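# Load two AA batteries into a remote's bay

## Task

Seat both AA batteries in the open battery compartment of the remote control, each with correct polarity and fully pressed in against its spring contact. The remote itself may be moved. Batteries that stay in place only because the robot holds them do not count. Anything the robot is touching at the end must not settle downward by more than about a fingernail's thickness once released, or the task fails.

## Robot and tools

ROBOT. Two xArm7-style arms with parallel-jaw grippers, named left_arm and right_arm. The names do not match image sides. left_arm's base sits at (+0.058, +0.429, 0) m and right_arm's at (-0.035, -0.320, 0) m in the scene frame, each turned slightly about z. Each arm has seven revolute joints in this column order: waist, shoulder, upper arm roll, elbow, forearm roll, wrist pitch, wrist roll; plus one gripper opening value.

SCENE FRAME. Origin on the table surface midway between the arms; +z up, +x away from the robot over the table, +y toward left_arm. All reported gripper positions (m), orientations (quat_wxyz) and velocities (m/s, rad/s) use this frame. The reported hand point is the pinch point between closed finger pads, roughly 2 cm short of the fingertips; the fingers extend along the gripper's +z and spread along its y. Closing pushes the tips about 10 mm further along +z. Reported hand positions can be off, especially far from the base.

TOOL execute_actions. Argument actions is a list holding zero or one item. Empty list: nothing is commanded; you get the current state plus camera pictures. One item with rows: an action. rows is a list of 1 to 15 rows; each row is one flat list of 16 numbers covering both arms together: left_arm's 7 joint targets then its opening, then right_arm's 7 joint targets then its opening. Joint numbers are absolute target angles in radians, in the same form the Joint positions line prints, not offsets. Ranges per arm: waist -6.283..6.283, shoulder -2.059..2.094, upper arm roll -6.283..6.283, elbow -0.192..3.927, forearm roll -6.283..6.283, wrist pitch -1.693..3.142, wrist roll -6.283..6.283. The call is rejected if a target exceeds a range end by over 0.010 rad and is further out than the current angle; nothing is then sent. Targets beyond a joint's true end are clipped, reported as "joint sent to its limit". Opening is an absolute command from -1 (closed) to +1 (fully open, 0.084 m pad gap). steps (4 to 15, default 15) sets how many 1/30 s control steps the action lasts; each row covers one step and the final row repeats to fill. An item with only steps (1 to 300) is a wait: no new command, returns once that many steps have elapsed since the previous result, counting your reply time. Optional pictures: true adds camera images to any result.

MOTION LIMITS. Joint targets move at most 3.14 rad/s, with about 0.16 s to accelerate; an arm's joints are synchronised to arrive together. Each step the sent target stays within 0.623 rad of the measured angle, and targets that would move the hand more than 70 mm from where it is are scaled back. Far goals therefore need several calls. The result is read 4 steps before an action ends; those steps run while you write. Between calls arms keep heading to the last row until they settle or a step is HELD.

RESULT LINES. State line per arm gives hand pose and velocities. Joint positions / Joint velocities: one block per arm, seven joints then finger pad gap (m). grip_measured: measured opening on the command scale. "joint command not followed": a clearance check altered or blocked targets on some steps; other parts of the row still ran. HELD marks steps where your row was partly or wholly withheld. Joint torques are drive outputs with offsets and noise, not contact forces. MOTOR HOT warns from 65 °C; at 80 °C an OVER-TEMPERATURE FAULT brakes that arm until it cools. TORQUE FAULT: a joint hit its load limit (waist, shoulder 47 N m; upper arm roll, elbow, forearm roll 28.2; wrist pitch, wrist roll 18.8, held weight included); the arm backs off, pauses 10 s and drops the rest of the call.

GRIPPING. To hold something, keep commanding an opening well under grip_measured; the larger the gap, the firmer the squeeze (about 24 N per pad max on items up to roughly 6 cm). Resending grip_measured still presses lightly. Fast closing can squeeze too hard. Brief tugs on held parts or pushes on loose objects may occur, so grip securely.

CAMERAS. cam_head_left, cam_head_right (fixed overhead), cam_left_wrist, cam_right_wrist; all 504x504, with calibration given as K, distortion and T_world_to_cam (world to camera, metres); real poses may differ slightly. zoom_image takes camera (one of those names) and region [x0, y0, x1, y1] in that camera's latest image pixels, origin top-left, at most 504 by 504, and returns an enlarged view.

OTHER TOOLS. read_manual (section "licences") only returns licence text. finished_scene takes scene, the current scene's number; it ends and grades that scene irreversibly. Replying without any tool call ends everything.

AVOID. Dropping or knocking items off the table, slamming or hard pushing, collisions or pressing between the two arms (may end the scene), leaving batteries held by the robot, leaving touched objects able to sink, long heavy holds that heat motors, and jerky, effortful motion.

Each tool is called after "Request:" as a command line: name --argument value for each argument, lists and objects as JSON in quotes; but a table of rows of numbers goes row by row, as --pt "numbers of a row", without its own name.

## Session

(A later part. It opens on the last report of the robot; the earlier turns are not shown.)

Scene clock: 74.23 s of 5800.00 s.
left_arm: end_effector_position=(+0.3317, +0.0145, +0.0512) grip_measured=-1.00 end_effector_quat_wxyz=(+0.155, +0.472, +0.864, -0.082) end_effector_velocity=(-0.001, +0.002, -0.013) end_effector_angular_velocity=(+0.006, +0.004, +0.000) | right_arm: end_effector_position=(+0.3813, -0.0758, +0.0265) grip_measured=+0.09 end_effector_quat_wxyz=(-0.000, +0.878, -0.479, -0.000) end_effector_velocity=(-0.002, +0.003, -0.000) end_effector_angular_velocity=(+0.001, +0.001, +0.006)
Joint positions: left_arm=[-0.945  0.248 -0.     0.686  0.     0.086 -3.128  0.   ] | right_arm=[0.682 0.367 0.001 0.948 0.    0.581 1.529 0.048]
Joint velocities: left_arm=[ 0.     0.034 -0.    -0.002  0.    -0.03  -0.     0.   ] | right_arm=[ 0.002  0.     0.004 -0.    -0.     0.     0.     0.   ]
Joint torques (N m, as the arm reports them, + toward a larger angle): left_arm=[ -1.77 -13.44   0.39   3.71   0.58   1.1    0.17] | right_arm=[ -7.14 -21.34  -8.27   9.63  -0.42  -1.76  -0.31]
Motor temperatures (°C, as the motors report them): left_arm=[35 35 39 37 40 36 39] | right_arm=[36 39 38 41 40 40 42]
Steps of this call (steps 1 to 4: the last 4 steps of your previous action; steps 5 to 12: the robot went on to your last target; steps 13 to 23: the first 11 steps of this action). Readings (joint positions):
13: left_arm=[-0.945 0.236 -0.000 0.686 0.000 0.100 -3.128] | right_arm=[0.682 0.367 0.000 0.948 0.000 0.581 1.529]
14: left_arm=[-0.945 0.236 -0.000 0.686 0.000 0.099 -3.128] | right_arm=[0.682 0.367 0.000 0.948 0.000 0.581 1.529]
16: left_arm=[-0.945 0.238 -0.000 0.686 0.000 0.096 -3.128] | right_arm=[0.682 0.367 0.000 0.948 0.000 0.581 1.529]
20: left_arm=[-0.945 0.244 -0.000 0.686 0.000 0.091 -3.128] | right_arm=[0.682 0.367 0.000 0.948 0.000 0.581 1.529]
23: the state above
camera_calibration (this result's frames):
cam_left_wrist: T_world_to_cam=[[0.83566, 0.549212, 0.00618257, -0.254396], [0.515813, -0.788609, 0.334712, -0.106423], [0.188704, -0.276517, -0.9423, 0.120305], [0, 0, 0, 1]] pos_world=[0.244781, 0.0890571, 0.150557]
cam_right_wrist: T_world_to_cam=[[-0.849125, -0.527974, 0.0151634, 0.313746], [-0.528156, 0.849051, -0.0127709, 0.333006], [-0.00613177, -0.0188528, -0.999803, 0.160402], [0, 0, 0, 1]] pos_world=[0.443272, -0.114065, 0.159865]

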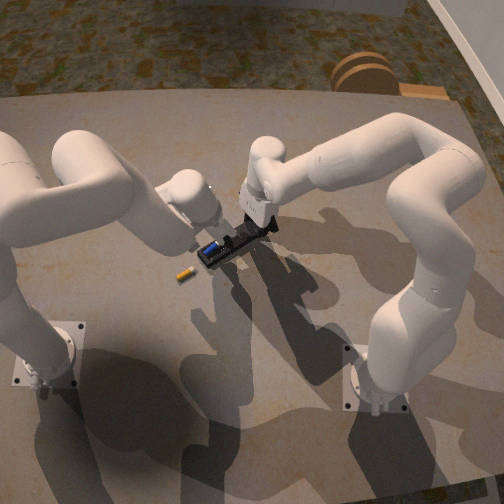

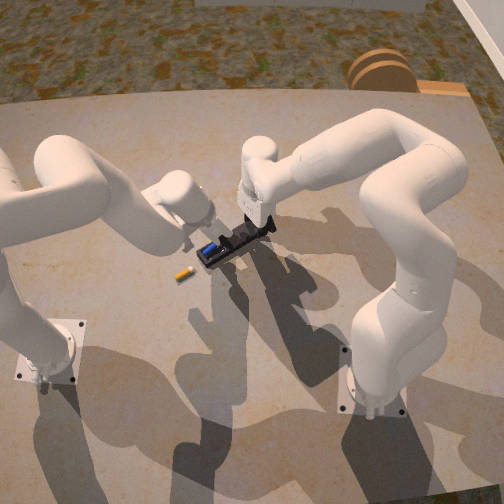

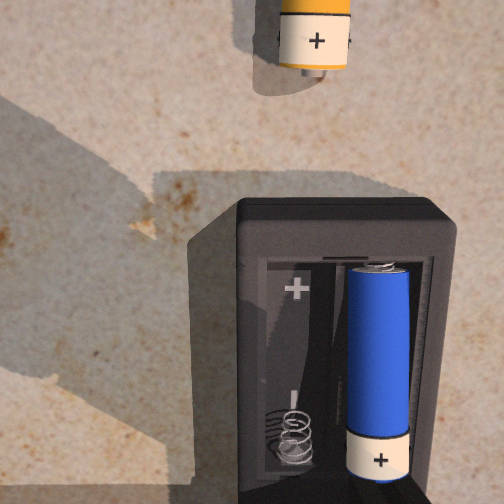

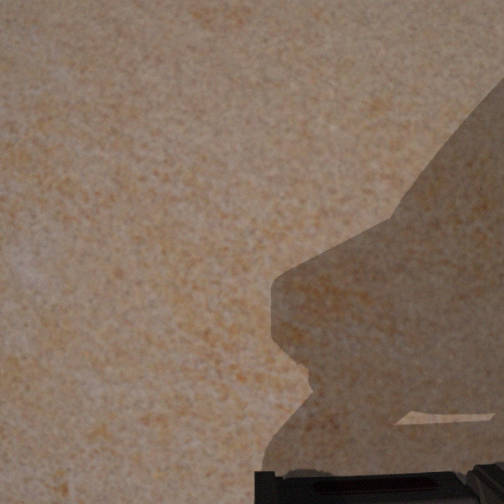

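Request:
execute_actions --actions '[{"rows":[[-0.9445,0.2506,0,0.6855,0,0.0849,-3.128,-1,0.6816,0.367,0,0.9484,0,0.5814,1.529,-0.25],[-0.9445,0.2519,0,0.6859,0,0.0839,-3.128,-1,0.6816,0.367,0,0.9484,0,0.5814,1.529,-0.25],[-0.9445,0.2533,0,0.6862,0,0.0829,-3.128,-1,0.6816,0.367,0,0.9484,0,0.5814,1.529,-0.25],[-0.9445,0.2546,0,0.6865,0,0.0819,-3.128,-1,0.6816,0.367,0,0.9484,0,0.5814,1.529,-0.25],[-0.9445,0.2559,0,0.6869,0,0.0809,-3.128,-1,0.6816,0.367,0,0.9484,0,0.5814,1.529,-0.25],[-0.9445,0.2572,0,0.6872,0,0.0799,-3.128,-1,0.6816,0.367,0,0.9484,0,0.5814,1.529,-0.25],[-0.9445,0.2585,0,0.6875,0,0.0789,-3.128,-1,0.6816,0.367,0,0.9484,0,0.5814,1.529,-0.25],[-0.9445,0.2599,0,0.6879,0,0.0779,-3.128,-1,0.6816,0.367,0,0.9484,0,0.5814,1.529,-0.25],[-0.9445,0.2612,0,0.6882,0,0.0769,-3.128,-1,0.6816,0.367,0,0.9484,0,0.5814,1.529,-0.25],[-0.9445,0.2625,0,0.6885,0,0.076,-3.128,-1,0.6816,0.367,0,0.9484,0,0.5814,1.529,-0.25]],"steps":15}]' --pictures true

Request:
zoom_image --camera "cam_left_wrist" --region '[230,224,480,504]'

Request:
zoom_image --camera "cam_head_left" --region '[180,210,280,285]'

Scene clock: 75.07 s of 5800.00 s.
left_arm: end_effector_position=(+0.3318, +0.0143, +0.0468) grip_measured=-1.00 end_effector_quat_wxyz=(+0.154, +0.472, +0.864, -0.082) end_effector_velocity=(-0.000, -0.000, -0.011) end_effector_angular_velocity=(+0.006, +0.003, -0.002) | right_arm: end_effector_position=(+0.3813, -0.0758, +0.0265) grip_measured=+0.09 end_effector_quat_wxyz=(-0.000, +0.878, -0.479, -0.000) end_effector_velocity=(+0.000, +0.001, +0.000) end_effector_angular_velocity=(+0.001, -0.000, -0.000)
Joint positions: left_arm=[-0.945  0.261 -0.     0.689  0.     0.077 -3.128  0.   ] | right_arm=[0.682 0.367 0.001 0.948 0.    0.581 1.529 0.048]
Joint velocities: left_arm=[-0.     0.033  0.     0.006  0.002 -0.02   0.     0.   ] | right_arm=[ 0.001  0.    -0.     0.001  0.001  0.     0.     0.   ]
Joint torques (N m, as the arm reports them, + toward a larger angle): left_arm=[ -1.65 -12.75   0.24   2.48   0.65   1.68   0.23] | right_arm=[-10.26 -21.39 -11.4    9.77  -0.71  -1.89  -0.31]
Motor temperatures (°C, as the motors report them): left_arm=[35 35 39 37 40 36 39] | right_arm=[36 39 38 41 40 40 42]
Steps of this call (steps 1 to 4: the last 4 steps of your previous action; steps 5 to 14: the robot went on to your last target; steps 15 to 25: the first 11 steps of this action). Readings (joint positions):
15: left_arm=[-0.945 0.249 -0.000 0.686 0.000 0.085 -3.128] | right_arm=[0.682 0.367 0.001 0.948 0.000 0.581 1.529]
16: left_arm=[-0.945 0.250 -0.000 0.686 0.000 0.085 -3.128] | right_arm=[0.682 0.367 0.001 0.948 0.000 0.581 1.529]
18: left_arm=[-0.945 0.252 -0.000 0.686 0.000 0.083 -3.128] | right_arm=[0.682 0.367 0.001 0.948 0.000 0.581 1.529]
22: left_arm=[-0.945 0.257 -0.000 0.688 0.000 0.079 -3.128] | right_arm=[0.682 0.367 0.001 0.948 0.000 0.581 1.529]
25: the state above
camera_calibration (this result's frames):
cam_left_wrist: T_world_to_cam=[[0.835665, 0.549204, 0.00617993, -0.254373], [0.516066, -0.788994, 0.333412, -0.105232], [0.187987, -0.275432, -0.942761, 0.116396], [0, 0, 0, 1]] pos_world=[0.244996, 0.0887344, 0.146391]
cam_right_wrist: T_world_to_cam=[[-0.849209, -0.52784, 0.0151154, 0.313809], [-0.528022, 0.849134, -0.0128267, 0.333051], [-0.00606458, -0.0188738, -0.999803, 0.160389], [0, 0, 0, 1]] pos_world=[0.44332, -0.114137, 0.159886]

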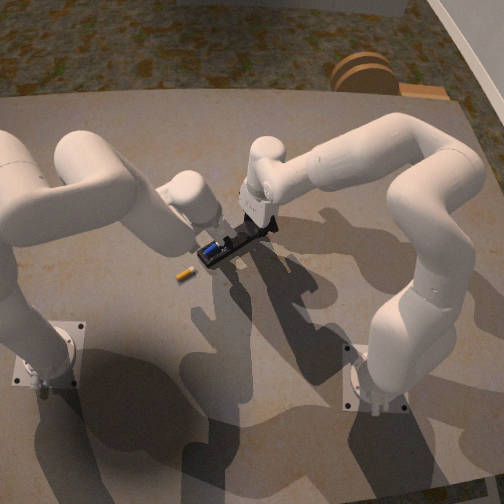

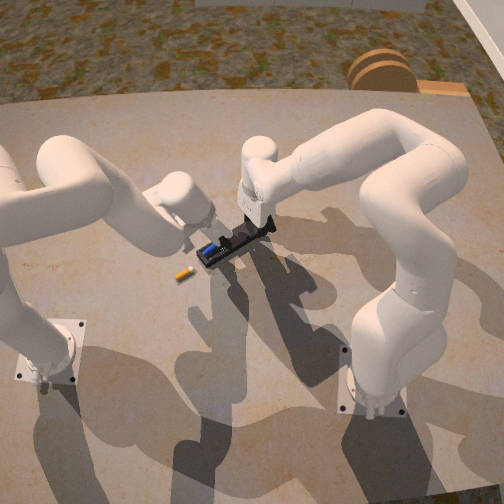

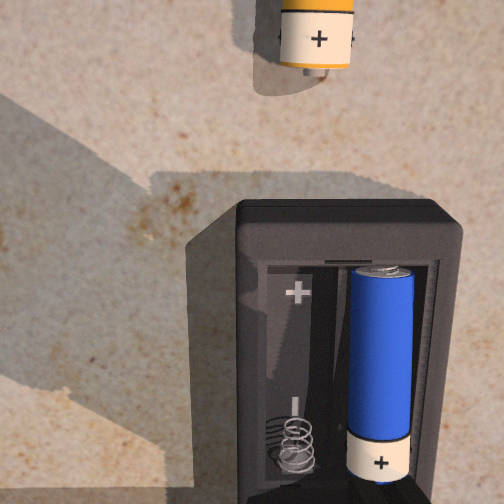

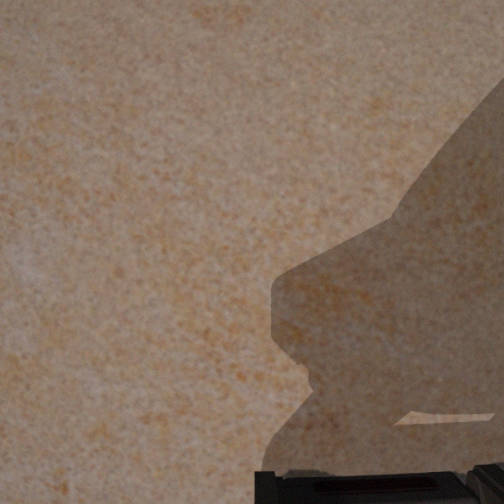

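Region (230, 224, 480, 504) of cam_left_wrist's 504x504 image, scaled by 1.800, with more detail than that image has; it fills the left 450 columns of this view, and the rest is white.

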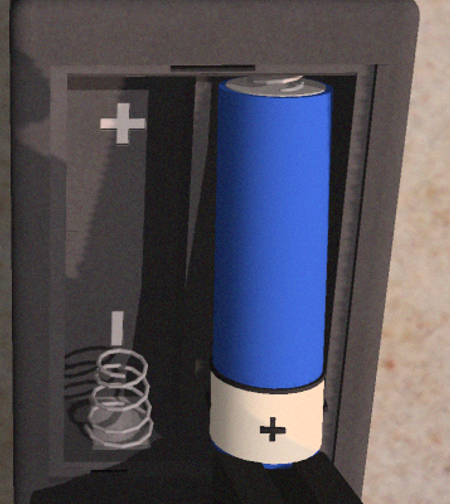

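Region (180, 210, 280, 285) of cam_head_left's 504x504 image, scaled by 5.040, with more detail than that image has; it fills the top 378 rows of this view, and the rest is white.

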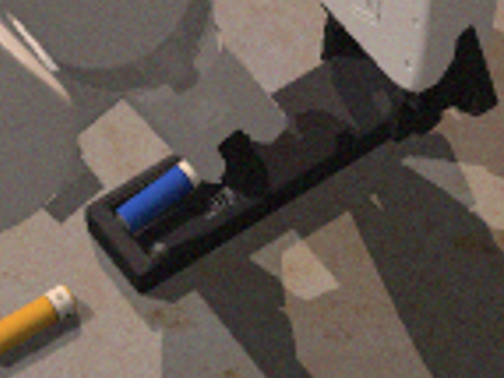

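Request:
execute_actions --actions '[{"rows":[[-0.9445,0.2632,0,0.6896,0,0.0764,-3.128,-1,0.6816,0.367,0,0.9484,0,0.5814,1.529,-0.25],[-0.9445,0.2639,0,0.6907,0,0.0768,-3.128,-1,0.6816,0.367,0,0.9484,0,0.5814,1.529,-0.25],[-0.9445,0.2646,0,0.6918,0,0.0772,-3.128,-1,0.6816,0.367,0,0.9484,0,0.5814,1.529,-0.25],[-0.9445,0.2653,0,0.6929,0,0.0776,-3.128,-1,0.6816,0.367,0,0.9484,0,0.5814,1.529,-0.25],[-0.9445,0.266,0,0.694,0,0.078,-3.128,-1,0.6816,0.367,0,0.9484,0,0.5814,1.529,-0.25],[-0.9445,0.2667,0,0.6951,0,0.0784,-3.128,-1,0.6816,0.367,0,0.9484,0,0.5814,1.529,-0.25],[-0.9445,0.2674,0,0.6962,0,0.0788,-3.128,-1,0.6816,0.367,0,0.9484,0,0.5814,1.529,-0.25]],"steps":12}]' --pictures true

Request:
zoom_image --camera "cam_left_wrist" --region '[230,224,480,504]'

Scene clock: 75.70 s of 5800.00 s.
left_arm: end_effector_position=(+0.3325, +0.0134, +0.0458) grip_measured=-1.00 end_effector_quat_wxyz=(+0.153, +0.472, +0.864, -0.081) end_effector_velocity=(+0.003, -0.005, -0.002) end_effector_angular_velocity=(+0.004, +0.002, -0.001) | right_arm: end_effector_position=(+0.3816, -0.0765, +0.0264) grip_measured=+0.09 end_effector_quat_wxyz=(+0.000, +0.878, -0.480, +0.000) end_effector_velocity=(+0.002, -0.004, -0.001) end_effector_angular_velocity=(-0.004, +0.000, -0.006)
Joint positions: left_arm=[-0.944  0.267  0.     0.695 -0.     0.079 -3.128  0.   ] | right_arm=[ 0.681  0.367 -0.     0.948 -0.     0.581  1.529  0.048]
Joint velocities: left_arm=[ 0.001  0.018 -0.     0.024  0.002  0.01   0.     0.   ] | right_arm=[-0.003  0.001 -0.005 -0.001 -0.002  0.     0.     0.   ]
Joint torques (N m, as the arm reports them, + toward a larger angle): left_arm=[ -1.68 -12.79   0.37   3.23   0.71   1.24   0.15] | right_arm=[-10.47 -21.37 -11.78   9.88  -0.63  -1.99  -0.22]
Motor temperatures (°C, as the motors report them): left_arm=[35 35 39 37 40 36 39] | right_arm=[36 39 38 41 40 40 42]
Steps of this call (steps 1 to 4: the last 4 steps of your previous action; steps 5 to 11: the robot went on to your last target; steps 12 to 19: the first 8 steps of this action). Readings (joint positions):
12: left_arm=[-0.945 0.262 -0.000 0.689 -0.000 0.076 -3.128] | right_arm=[0.682 0.367 0.000 0.948 0.000 0.581 1.529]
13: left_arm=[-0.945 0.263 -0.000 0.689 0.000 0.076 -3.128] | right_arm=[0.682 0.367 0.000 0.948 0.000 0.581 1.529]
15: left_arm=[-0.945 0.264 -0.000 0.691 0.000 0.077 -3.128] | right_arm=[0.682 0.367 0.000 0.948 0.000 0.581 1.529]
19: the state above
camera_calibration (this result's frames):
cam_left_wrist: T_world_to_cam=[[0.835661, 0.54921, 0.00617524, -0.254379], [0.516472, -0.789574, 0.331404, -0.10601], [0.186887, -0.273752, -0.943469, 0.115428], [0, 0, 0, 1]] pos_world=[0.245753, 0.0876034, 0.145606]
cam_right_wrist: T_world_to_cam=[[-0.849802, -0.52688, 0.0152834, 0.314027], [-0.527067, 0.84972, -0.0132341, 0.33346], [-0.00601384, -0.0193017, -0.999796, 0.160286], [0, 0, 0, 1]] pos_world=[0.44358, -0.114799, 0.159867]

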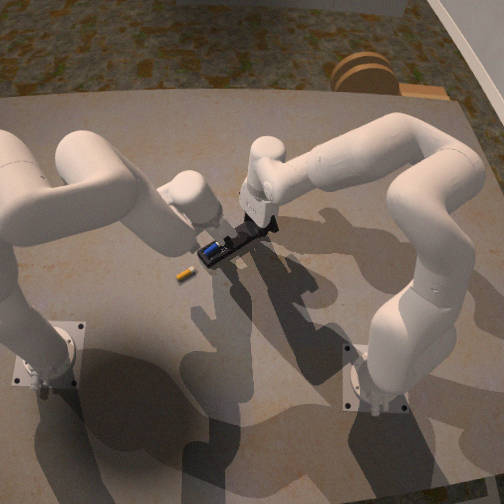

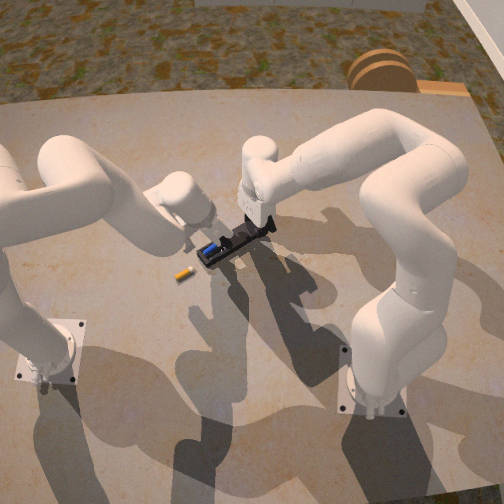

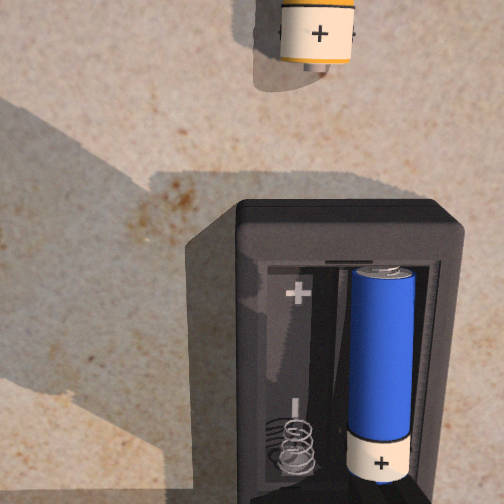

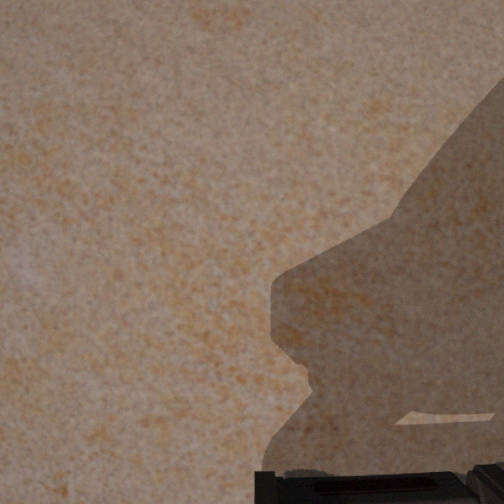

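Region (230, 224, 480, 504) of cam_left_wrist's 504x504 image, scaled by 1.800, with more detail than that image has; it fills the left 450 columns of this view, and the rest is white.

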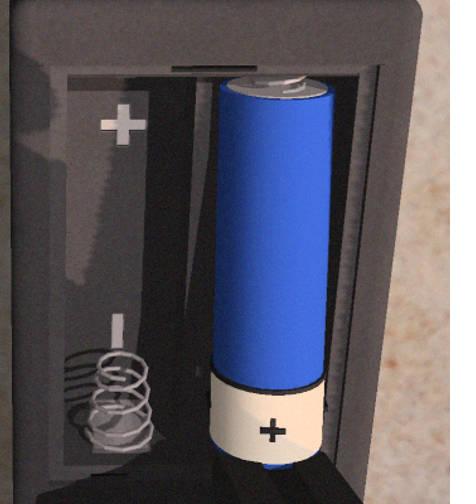

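Request:
execute_actions --actions '[{"rows":[[-0.9445,0.268,0,0.6975,0,0.0797,-3.128,-1,0.6816,0.367,0,0.9484,0,0.5814,1.529,-0.25],[-0.9445,0.2685,0,0.699,0,0.0807,-3.128,-1,0.6816,0.367,0,0.9484,0,0.5814,1.529,-0.25],[-0.9445,0.269,0,0.7005,0,0.0817,-3.128,-1,0.6816,0.367,0,0.9484,0,0.5814,1.529,-0.25],[-0.9445,0.2695,0,0.702,0,0.0827,-3.128,-1,0.6816,0.367,0,0.9484,0,0.5814,1.529,-0.25],[-0.9445,0.270,0,0.7035,0,0.0837,-3.128,-1,0.6816,0.367,0,0.9484,0,0.5814,1.529,-0.25],[-0.9445,0.2705,0,0.705,0,0.0847,-3.128,-1,0.6816,0.367,0,0.9484,0,0.5814,1.529,-0.25],[-0.9445,0.271,0,0.7065,0,0.0857,-3.128,-1,0.6816,0.367,0,0.9484,0,0.5814,1.529,-0.25]],"steps":12}]' --pictures true

Request:
zoom_image --camera "cam_left_wrist" --region '[230,224,480,504]'

Scene clock: 76.27 s of 5800.00 s.
left_arm: end_effector_position=(+0.3336, +0.0117, +0.0460) grip_measured=-1.00 end_effector_quat_wxyz=(+0.152, +0.472, +0.864, -0.081) end_effector_velocity=(+0.004, -0.007, +0.002) end_effector_angular_velocity=(+0.005, +0.003, -0.000) | right_arm: end_effector_position=(+0.3823, -0.0772, +0.0266) grip_measured=+0.09 end_effector_quat_wxyz=(+0.000, +0.877, -0.480, +0.000) end_effector_velocity=(+0.002, -0.003, -0.000) end_effector_angular_velocity=(-0.003, -0.001, -0.005)
Joint positions: left_arm=[-0.944  0.271  0.     0.704  0.     0.086 -3.128  0.   ] | right_arm=[ 0.681  0.367 -0.002  0.949 -0.     0.581  1.529  0.048]
Joint velocities: left_arm=[-0.     0.014  0.     0.033  0.     0.024  0.     0.   ] | right_arm=[-0.001 -0.001 -0.005 -0.001 -0.002  0.     0.001 -0.   ]
Joint torques (N m, as the arm reports them, + toward a larger angle): left_arm=[ -1.64 -14.37   0.32   4.71   0.39   0.56   0.1 ] | right_arm=[ -6.94 -21.29  -7.84   9.9   -0.29  -1.95  -0.21]
Motor temperatures (°C, as the motors report them): left_arm=[35 35 39 37 40 36 39] | right_arm=[36 39 38 41 40 40 42]
Steps of this call (steps 1 to 4: the last 4 steps of your previous action; steps 5 to 9: the robot went on to your last target; steps 10 to 17: the first 8 steps of this action). Readings (joint positions):
10: left_arm=[-0.944 0.268 0.000 0.696 -0.000 0.079 -3.128] | right_arm=[0.681 0.367 -0.000 0.948 -0.000 0.581 1.529]
11: left_arm=[-0.945 0.268 -0.000 0.696 -0.000 0.080 -3.128] | right_arm=[0.681 0.367 -0.000 0.948 -0.000 0.581 1.529]
13: left_arm=[-0.944 0.269 0.000 0.698 0.000 0.082 -3.128] | right_arm=[0.681 0.367 -0.001 0.948 -0.000 0.581 1.529]
17: the state above
camera_calibration (this result's frames):
cam_left_wrist: T_world_to_cam=[[0.835664, 0.549206, 0.00617554, -0.254396], [0.516841, -0.790123, 0.329515, -0.10806], [0.185851, -0.272172, -0.94413, 0.115305], [0, 0, 0, 1]] pos_world=[0.24701, 0.0857182, 0.146041]
cam_right_wrist: T_world_to_cam=[[-0.850788, -0.525299, 0.0148961, 0.314657], [-0.525481, 0.850694, -0.0137308, 0.333929], [-0.00545925, -0.0195097, -0.999795, 0.16016], [0, 0, 0, 1]] pos_world=[0.444055, -0.115658, 0.160025]

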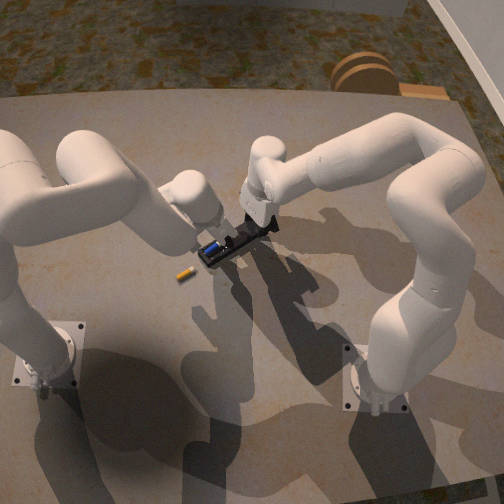

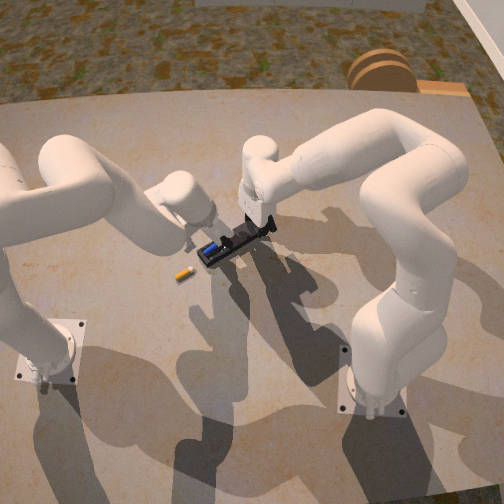

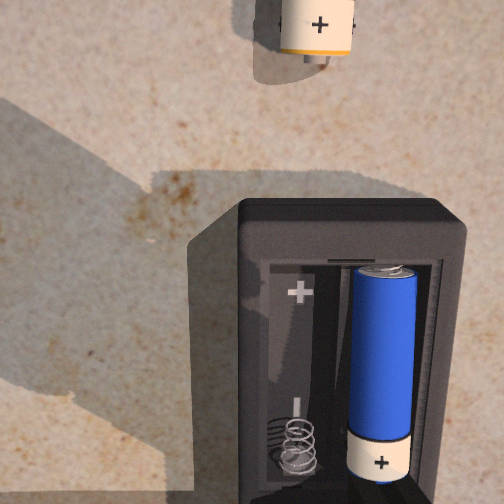

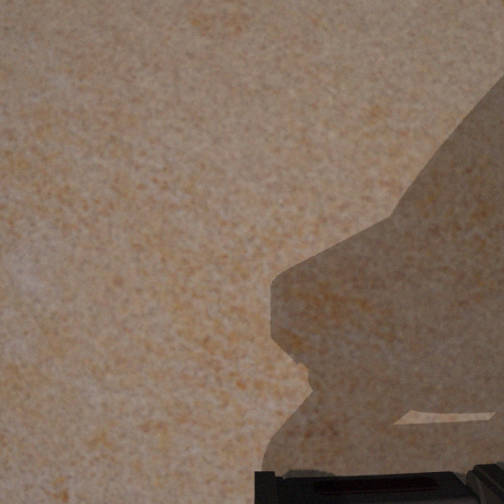

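Region (230, 224, 480, 504) of cam_left_wrist's 504x504 image, scaled by 1.800, with more detail than that image has; it fills the left 450 columns of this view, and the rest is white.

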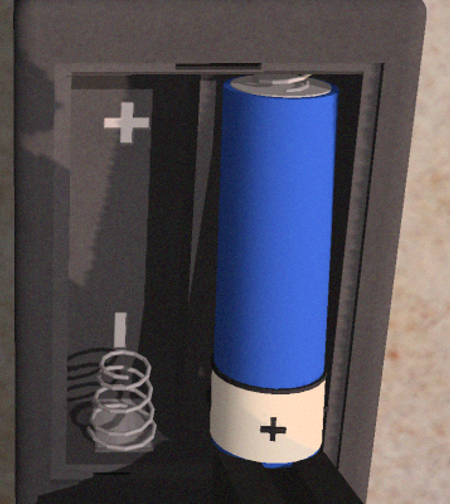

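Request:
execute_actions --actions '[{"rows":[[-0.9445,0.2717,0,0.7076,0,0.0861,-3.128,-1,0.6816,0.367,0,0.9484,0,0.5814,1.529,-0.25],[-0.9445,0.2724,0,0.7087,0,0.0865,-3.128,-1,0.6816,0.367,0,0.9484,0,0.5814,1.529,-0.25],[-0.9445,0.2731,0,0.7098,0,0.0869,-3.128,-1,0.6816,0.367,0,0.9484,0,0.5814,1.529,-0.25],[-0.9445,0.2738,0,0.7109,0,0.0873,-3.128,-1,0.6816,0.367,0,0.9484,0,0.5814,1.529,-0.25],[-0.9445,0.2745,0,0.712,0,0.0877,-3.128,-1,0.6816,0.367,0,0.9484,0,0.5814,1.529,-0.25],[-0.9445,0.2752,0,0.7131,0,0.0881,-3.128,-1,0.6816,0.367,0,0.9484,0,0.5814,1.529,-0.25],[-0.9445,0.2759,0,0.7142,0,0.0885,-3.128,-1,0.6816,0.367,0,0.9484,0,0.5814,1.529,-0.25],[-0.9445,0.2766,0,0.7153,0,0.0889,-3.128,-1,0.6816,0.367,0,0.9484,0,0.5814,1.529,-0.25],[-0.9445,0.2773,0,0.7164,0,0.0893,-3.128,-1,0.6816,0.367,0,0.9484,0,0.5814,1.529,-0.25],[-0.9445,0.278,0,0.7175,0,0.0897,-3.128,-1,0.6816,0.367,0,0.9484,0,0.5814,1.529,-0.25]],"steps":15}]' --pictures true

Request:
zoom_image --camera "cam_left_wrist" --region '[230,224,480,504]'

Scene clock: 77.20 s of 5800.00 s.
left_arm: end_effector_position=(+0.3354, +0.0089, +0.0464) grip_measured=-1.00 end_effector_quat_wxyz=(+0.153, +0.472, +0.864, -0.081) end_effector_velocity=(+0.004, -0.004, -0.002) end_effector_angular_velocity=(+0.004, +0.001, -0.001) | right_arm: end_effector_position=(+0.3820, -0.0772, +0.0264) grip_measured=+0.09 end_effector_quat_wxyz=(+0.000, +0.877, -0.480, +0.000) end_effector_velocity=(+0.001, -0.002, +0.000) end_effector_angular_velocity=(-0.001, -0.001, -0.002)
Joint positions: left_arm=[-0.945  0.278 -0.     0.715  0.     0.09  -3.128  0.   ] | right_arm=[ 0.681  0.367 -0.001  0.948 -0.     0.581  1.529  0.048]
Joint velocities: left_arm=[-0.     0.019  0.001  0.025  0.001  0.01   0.001  0.   ] | right_arm=[-0.001 -0.001 -0.003 -0.001 -0.001  0.    -0.001  0.   ]
Joint torques (N m, as the arm reports them, + toward a larger angle): left_arm=[ -1.74 -15.74   0.23   7.33   0.63  -0.63   0.22] | right_arm=[ -1.39 -21.36  -2.3    9.81   0.24  -1.84  -0.35]
Motor temperatures (°C, as the motors report them): left_arm=[35 35 39 37 40 36 39] | right_arm=[36 39 38 41 40 40 42]
Steps of this call (steps 1 to 4: the last 4 steps of your previous action; steps 5 to 15: the robot went on to your last target; steps 16 to 17: nothing new was sent; steps 18 to 28: the first 11 steps of this action). Readings (joint positions):
18: left_arm=[-0.944 0.271 0.000 0.706 -0.000 0.086 -3.128] | right_arm=[0.681 0.367 -0.001 0.949 -0.000 0.581 1.529]
19: left_arm=[-0.944 0.272 0.000 0.706 -0.000 0.086 -3.128] | right_arm=[0.681 0.367 -0.001 0.948 -0.000 0.581 1.529]
21: left_arm=[-0.944 0.273 0.000 0.708 -0.000 0.087 -3.128] | right_arm=[0.681 0.367 -0.001 0.948 -0.000 0.581 1.529]
25: left_arm=[-0.945 0.276 -0.000 0.712 0.000 0.089 -3.128] | right_arm=[0.681 0.367 -0.001 0.948 -0.000 0.581 1.529]
28: the state above
camera_calibration (this result's frames):
cam_left_wrist: T_world_to_cam=[[0.835688, 0.54917, 0.00616629, -0.254387], [0.51666, -0.789926, 0.33027, -0.111319], [0.186245, -0.272817, -0.943866, 0.114433], [0, 0, 0, 1]] pos_world=[0.24879, 0.0829868, 0.146344]
cam_right_wrist: T_world_to_cam=[[-0.850587, -0.525612, 0.0153052, 0.314398], [-0.525802, 0.850498, -0.0136313, 0.333853], [-0.0058523, -0.0196421, -0.99979, 0.160153], [0, 0, 0, 1]] pos_world=[0.443901, -0.115544, 0.159859]

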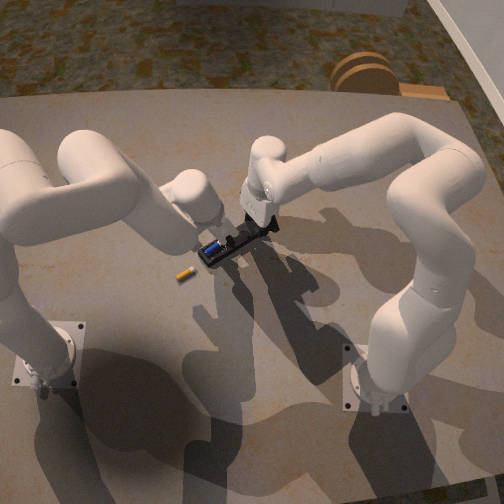

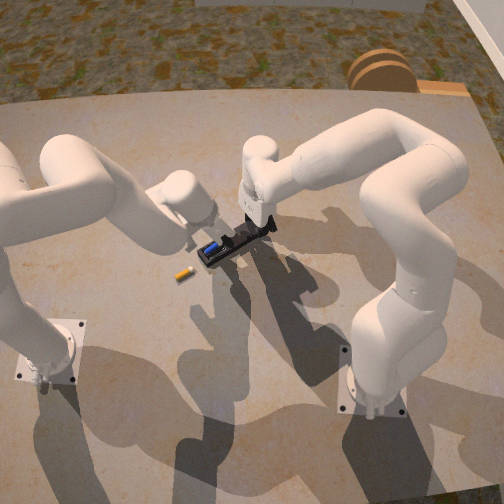

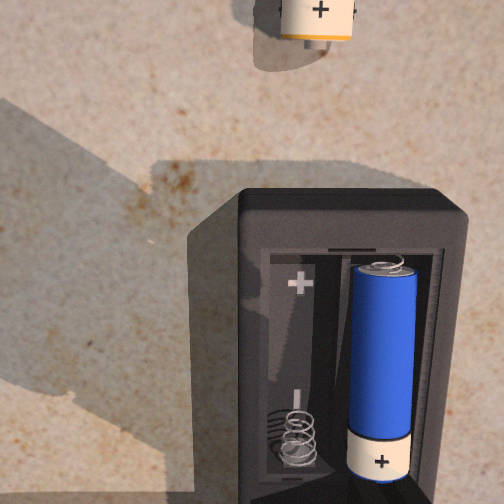

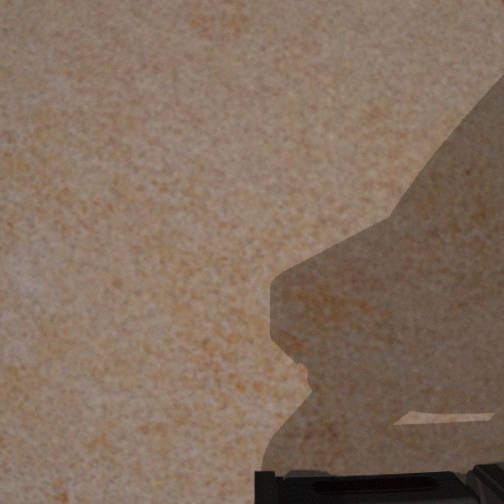

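Region (230, 224, 480, 504) of cam_left_wrist's 504x504 image, scaled by 1.800, with more detail than that image has; it fills the left 450 columns of this view, and the rest is white.

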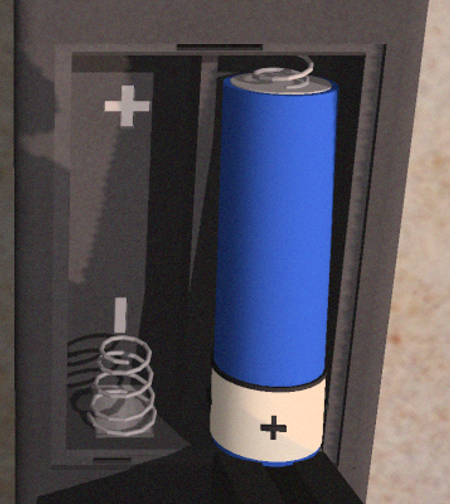

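Request:
execute_actions --actions '[{"rows":[[-0.9445,0.2787,0,0.7186,0,0.0901,-3.128,-1,0.6816,0.367,0,0.9484,0,0.5814,1.529,-0.25],[-0.9445,0.2794,0,0.7197,0,0.0905,-3.128,-1,0.6816,0.367,0,0.9484,0,0.5814,1.529,-0.25],[-0.9445,0.2801,0,0.7208,0,0.0909,-3.128,-1,0.6816,0.367,0,0.9484,0,0.5814,1.529,-0.25],[-0.9445,0.2808,0,0.7219,0,0.0913,-3.128,-1,0.6816,0.367,0,0.9484,0,0.5814,1.529,-0.25],[-0.9445,0.2815,0,0.723,0,0.0917,-3.128,-1,0.6816,0.367,0,0.9484,0,0.5814,1.529,-0.25],[-0.9445,0.2822,0,0.7241,0,0.0921,-3.128,-1,0.6816,0.367,0,0.9484,0,0.5814,1.529,-0.25],[-0.9445,0.2829,0,0.7252,0,0.0925,-3.128,-1,0.6816,0.367,0,0.9484,0,0.5814,1.529,-0.25]],"steps":12}]' --pictures true

Request:
zoom_image --camera "cam_left_wrist" --region '[230,224,480,504]'

Scene clock: 77.93 s of 5800.00 s.
left_arm: end_effector_position=(+0.3370, +0.0065, +0.0470) grip_measured=-1.00 end_effector_quat_wxyz=(+0.154, +0.472, +0.864, -0.081) end_effector_velocity=(+0.005, -0.007, +0.001) end_effector_angular_velocity=(-0.004, -0.002, +0.000) | right_arm: end_effector_position=(+0.3817, -0.0763, +0.0265) grip_measured=+0.09 end_effector_quat_wxyz=(-0.000, +0.878, -0.479, +0.000) end_effector_velocity=(-0.001, -0.000, -0.000) end_effector_angular_velocity=(-0.000, +0.001, -0.000)
Joint positions: left_arm=[-0.944  0.282  0.     0.724  0.     0.092 -3.128  0.   ] | right_arm=[ 0.682  0.367 -0.     0.948 -0.     0.581  1.529  0.048]
Joint velocities: left_arm=[-0.     0.017  0.     0.028 -0.     0.007 -0.     0.   ] | right_arm=[-0.001  0.     0.001 -0.001  0.     0.     0.    -0.   ]
Joint torques (N m, as the arm reports them, + toward a larger angle): left_arm=[ -1.99 -17.22   0.08   8.63   0.61  -1.23   0.28] | right_arm=[  0.32 -21.21  -0.42   9.58   0.34  -1.76  -0.42]
Motor temperatures (°C, as the motors report them): left_arm=[35 35 39 37 40 36 39] | right_arm=[36 39 38 41 40 40 42]
Steps of this call (steps 1 to 4: the last 4 steps of your previous action; steps 5 to 14: the robot went on to your last target; steps 15 to 22: the first 8 steps of this action). Readings (joint positions):
15: left_arm=[-0.944 0.278 0.000 0.717 -0.000 0.090 -3.128] | right_arm=[0.681 0.367 -0.001 0.949 -0.000 0.581 1.529]
16: left_arm=[-0.944 0.279 -0.000 0.717 0.000 0.090 -3.128] | right_arm=[0.681 0.367 -0.001 0.949 -0.000 0.581 1.529]
18: left_arm=[-0.945 0.280 -0.000 0.719 0.000 0.091 -3.128] | right_arm=[0.681 0.367 -0.000 0.949 -0.000 0.581 1.529]
22: the state above
camera_calibration (this result's frames):
cam_left_wrist: T_world_to_cam=[[0.835664, 0.549207, 0.00617707, -0.254408], [0.516295, -0.789323, 0.332279, -0.11419], [0.187365, -0.274484, -0.943161, 0.113658], [0, 0, 0, 1]] pos_world=[0.25026, 0.0807877, 0.146712]
cam_right_wrist: T_world_to_cam=[[-0.849756, -0.526964, 0.0149393, 0.314139], [-0.527144, 0.849675, -0.013117, 0.333338], [-0.00578137, -0.0190214, -0.999802, 0.16031], [0, 0, 0, 1]] pos_world=[0.443585, -0.11464, 0.159958]

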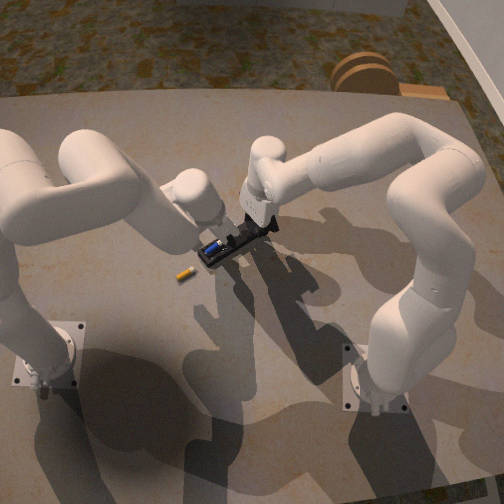

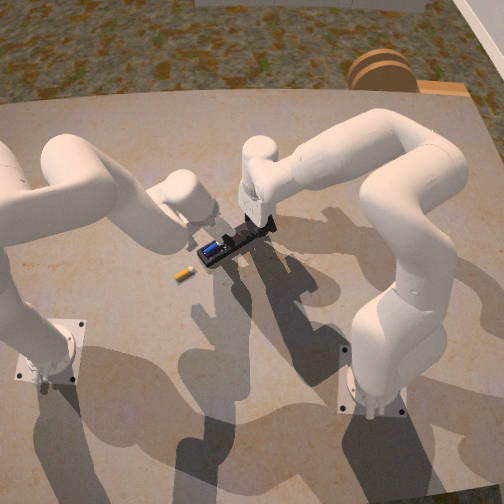

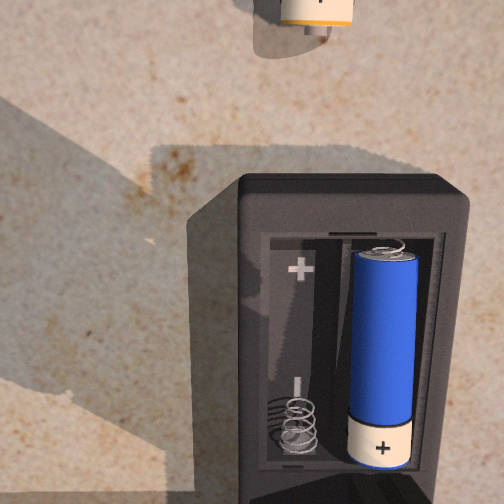

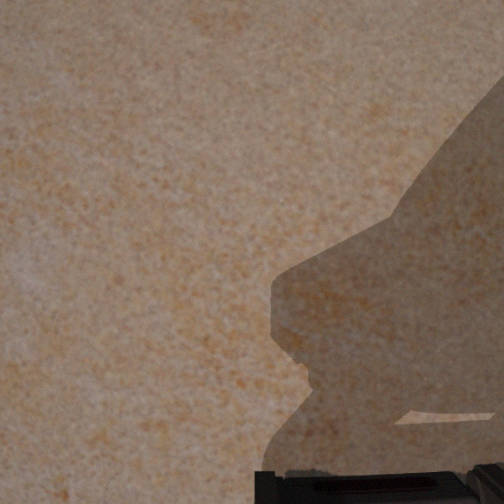

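Region (230, 224, 480, 504) of cam_left_wrist's 504x504 image, scaled by 1.800, with more detail than that image has; it fills the left 450 columns of this view, and the rest is white.

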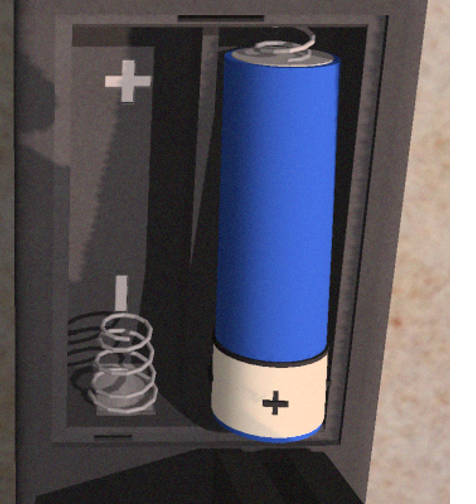

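Request:
execute_actions --actions '[{"rows":[[-0.9445,0.26,0,0.7255,0,0.1155,-3.128,-1,0.6816,0.367,0,0.9484,0,0.5814,1.529,-0.25],[-0.9445,0.24,0,0.726,0,0.136,-3.128,-1,0.6816,0.367,0,0.9484,0,0.5814,1.529,-0.25],[-0.9445,0.24,0,0.726,0,0.136,-3.128,-1,0.6816,0.367,0,0.9484,0,0.5814,1.529,-0.25],[-0.9445,0.24,0,0.726,0,0.136,-3.128,-1,0.6816,0.367,0,0.9484,0,0.5814,1.529,-0.25],[-0.9437,0.2575,0,0.927,0,0.6695,-3.127,-1,0.6816,0.367,0,0.9484,0,0.5814,1.529,-0.25]],"steps":15}]'

Request:
execute_actions --actions '[{"steps":12}]' --pictures true

Scene clock: 78.90 s of 5800.00 s.
left_arm: end_effector_position=(+0.3273, +0.0217, +0.0565) grip_measured=-1.00 end_effector_quat_wxyz=(+0.058, +0.478, +0.876, -0.031) end_effector_velocity=(-0.063, +0.101, +0.075) end_effector_angular_velocity=(+1.283, +0.848, +0.000) | right_arm: end_effector_position=(+0.3816, -0.0762, +0.0265) grip_measured=+0.09 end_effector_quat_wxyz=(+0.000, +0.878, -0.479, -0.000) end_effector_velocity=(+0.000, +0.000, +0.000) end_effector_angular_velocity=(+0.001, -0.000, -0.001)
Joint positions: left_arm=[-0.944  0.255  0.     0.845 -0.     0.458 -3.127  0.   ] | right_arm=[0.682 0.367 0.    0.948 0.    0.581 1.529 0.048]
Joint velocities: left_arm=[0.006 0.052 0.001 1.025 0.001 2.51  0.006 0.   ] | right_arm=[-0.    -0.001  0.    -0.     0.001 -0.     0.    -0.   ]
Joint torques (N m, as the arm reports them, + toward a larger angle): left_arm=[ -2.34 -18.99   0.13   9.28   0.67  -1.61   0.28] | right_arm=[  0.59 -21.22  -0.31   9.54   0.43  -1.77  -0.37]
Motor temperatures (°C, as the motors report them): left_arm=[35 35 39 37 40 36 39] | right_arm=[36 39 38 41 40 40 42]
Steps of this call (steps 1 to 4: the last 4 steps of your previous action; steps 5 to 15: the robot went on to your last target; steps 16 to 18: nothing new was sent; steps 19 to 29: the first 11 steps of this action). Readings (joint positions):
19: left_arm=[-0.945 0.282 0.000 0.725 0.000 0.093 -3.128] | right_arm=[0.682 0.367 -0.000 0.948 0.000 0.581 1.529]
20: left_arm=[-0.944 0.277 0.000 0.724 0.000 0.102 -3.128] | right_arm=[0.682 0.367 -0.000 0.948 -0.000 0.581 1.529]
22: left_arm=[-0.944 0.250 0.000 0.724 -0.000 0.127 -3.128] | right_arm=[0.682 0.367 -0.000 0.948 -0.000 0.581 1.529]
26: left_arm=[-0.944 0.245 -0.000 0.756 0.000 0.217 -3.128] | right_arm=[0.682 0.367 0.000 0.948 0.000 0.581 1.529]
29: the state above

Scene clock: 79.30 s of 5800.00 s.
left_arm: end_effector_position=(+0.3198, +0.0333, +0.0645) grip_measured=-1.00 end_effector_quat_wxyz=(-0.000, +0.479, +0.878, +0.000) end_effector_velocity=(+0.003, -0.006, +0.006) end_effector_angular_velocity=(-0.013, -0.009, -0.002) | right_arm: end_effector_position=(+0.3816, -0.0762, +0.0265) grip_measured=+0.09 end_effector_quat_wxyz=(+0.000, +0.878, -0.479, -0.000) end_effector_velocity=(-0.000, -0.000, -0.000) end_effector_angular_velocity=(-0.001, +0.000, +0.001)
Joint positions: left_arm=[-0.944  0.258  0.     0.926 -0.     0.669 -3.127  0.   ] | right_arm=[0.682 0.367 0.    0.948 0.    0.581 1.529 0.048]
Joint velocities: left_arm=[-0.001 -0.005 -0.     0.012  0.001  0.     0.     0.   ] | right_arm=[ 0.     0.    -0.    -0.    -0.001 -0.     0.    -0.   ]
Joint torques (N m, as the arm reports them, + toward a larger angle): left_arm=[ -2.08 -17.67   0.34   9.67   0.41  -0.9    0.02] | right_arm=[  0.62 -21.29  -0.47   9.52   0.42  -1.77  -0.34]
Motor temperatures (°C, as the motors report them): left_arm=[35 35 39 37 40 36 39] | right_arm=[36 39 38 41 40 40 42]
Kept back: nothing.
Steps of this call (steps 1 to 4: the last 4 steps of your previous action; steps 5 to 12: the robot went on to your last target). Readings (joint positions):
1: left_arm=[-0.944 0.256 0.000 0.877 -0.000 0.535 -3.127] | right_arm=[0.682 0.367 0.000 0.948 0.000 0.581 1.529]
2: left_arm=[-0.944 0.256 0.000 0.902 -0.000 0.594 -3.127] | right_arm=[0.682 0.367 0.000 0.948 0.000 0.581 1.529]
4: left_arm=[-0.944 0.256 0.000 0.926 0.000 0.653 -3.127] | right_arm=[0.682 0.367 0.000 0.948 0.000 0.581 1.529]
8: left_arm=[-0.944 0.258 -0.000 0.925 -0.000 0.669 -3.127] | right_arm=[0.682 0.367 0.000 0.948 0.000 0.581 1.529]
12: the state above
camera_calibration (this result's frames):
cam_left_wrist: T_world_to_cam=[[0.836835, 0.547436, 0.004706, -0.255014], [0.54745, -0.836755, -0.0117846, -0.0761601], [-0.00251352, 0.012438, -0.999919, 0.195574], [0, 0, 0, 1]] pos_world=[0.25559, 0.0734436, 0.195861]
cam_right_wrist: T_world_to_cam=[[-0.849636, -0.527154, 0.0150774, 0.314028], [-0.527337, 0.849556, -0.0130715, 0.333294], [-0.00591838, -0.0190568, -0.999801, 0.160323], [0, 0, 0, 1]] pos_world=[0.443517, -0.114556, 0.159913]

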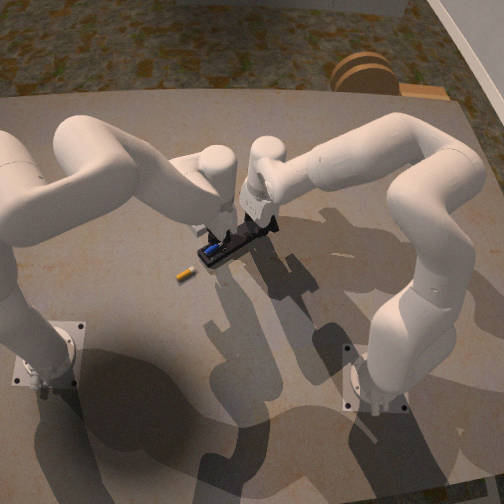

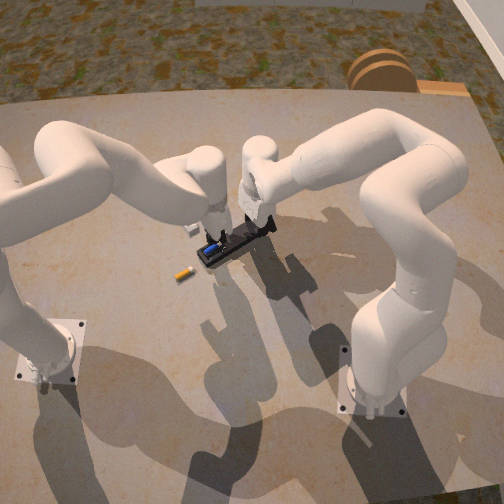

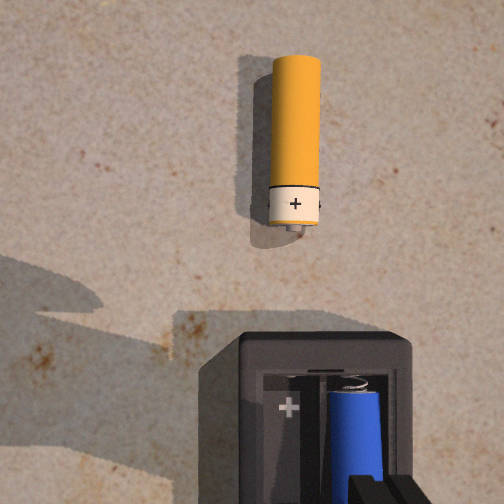

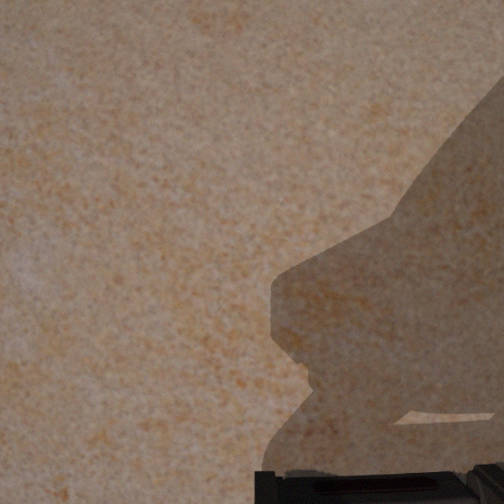

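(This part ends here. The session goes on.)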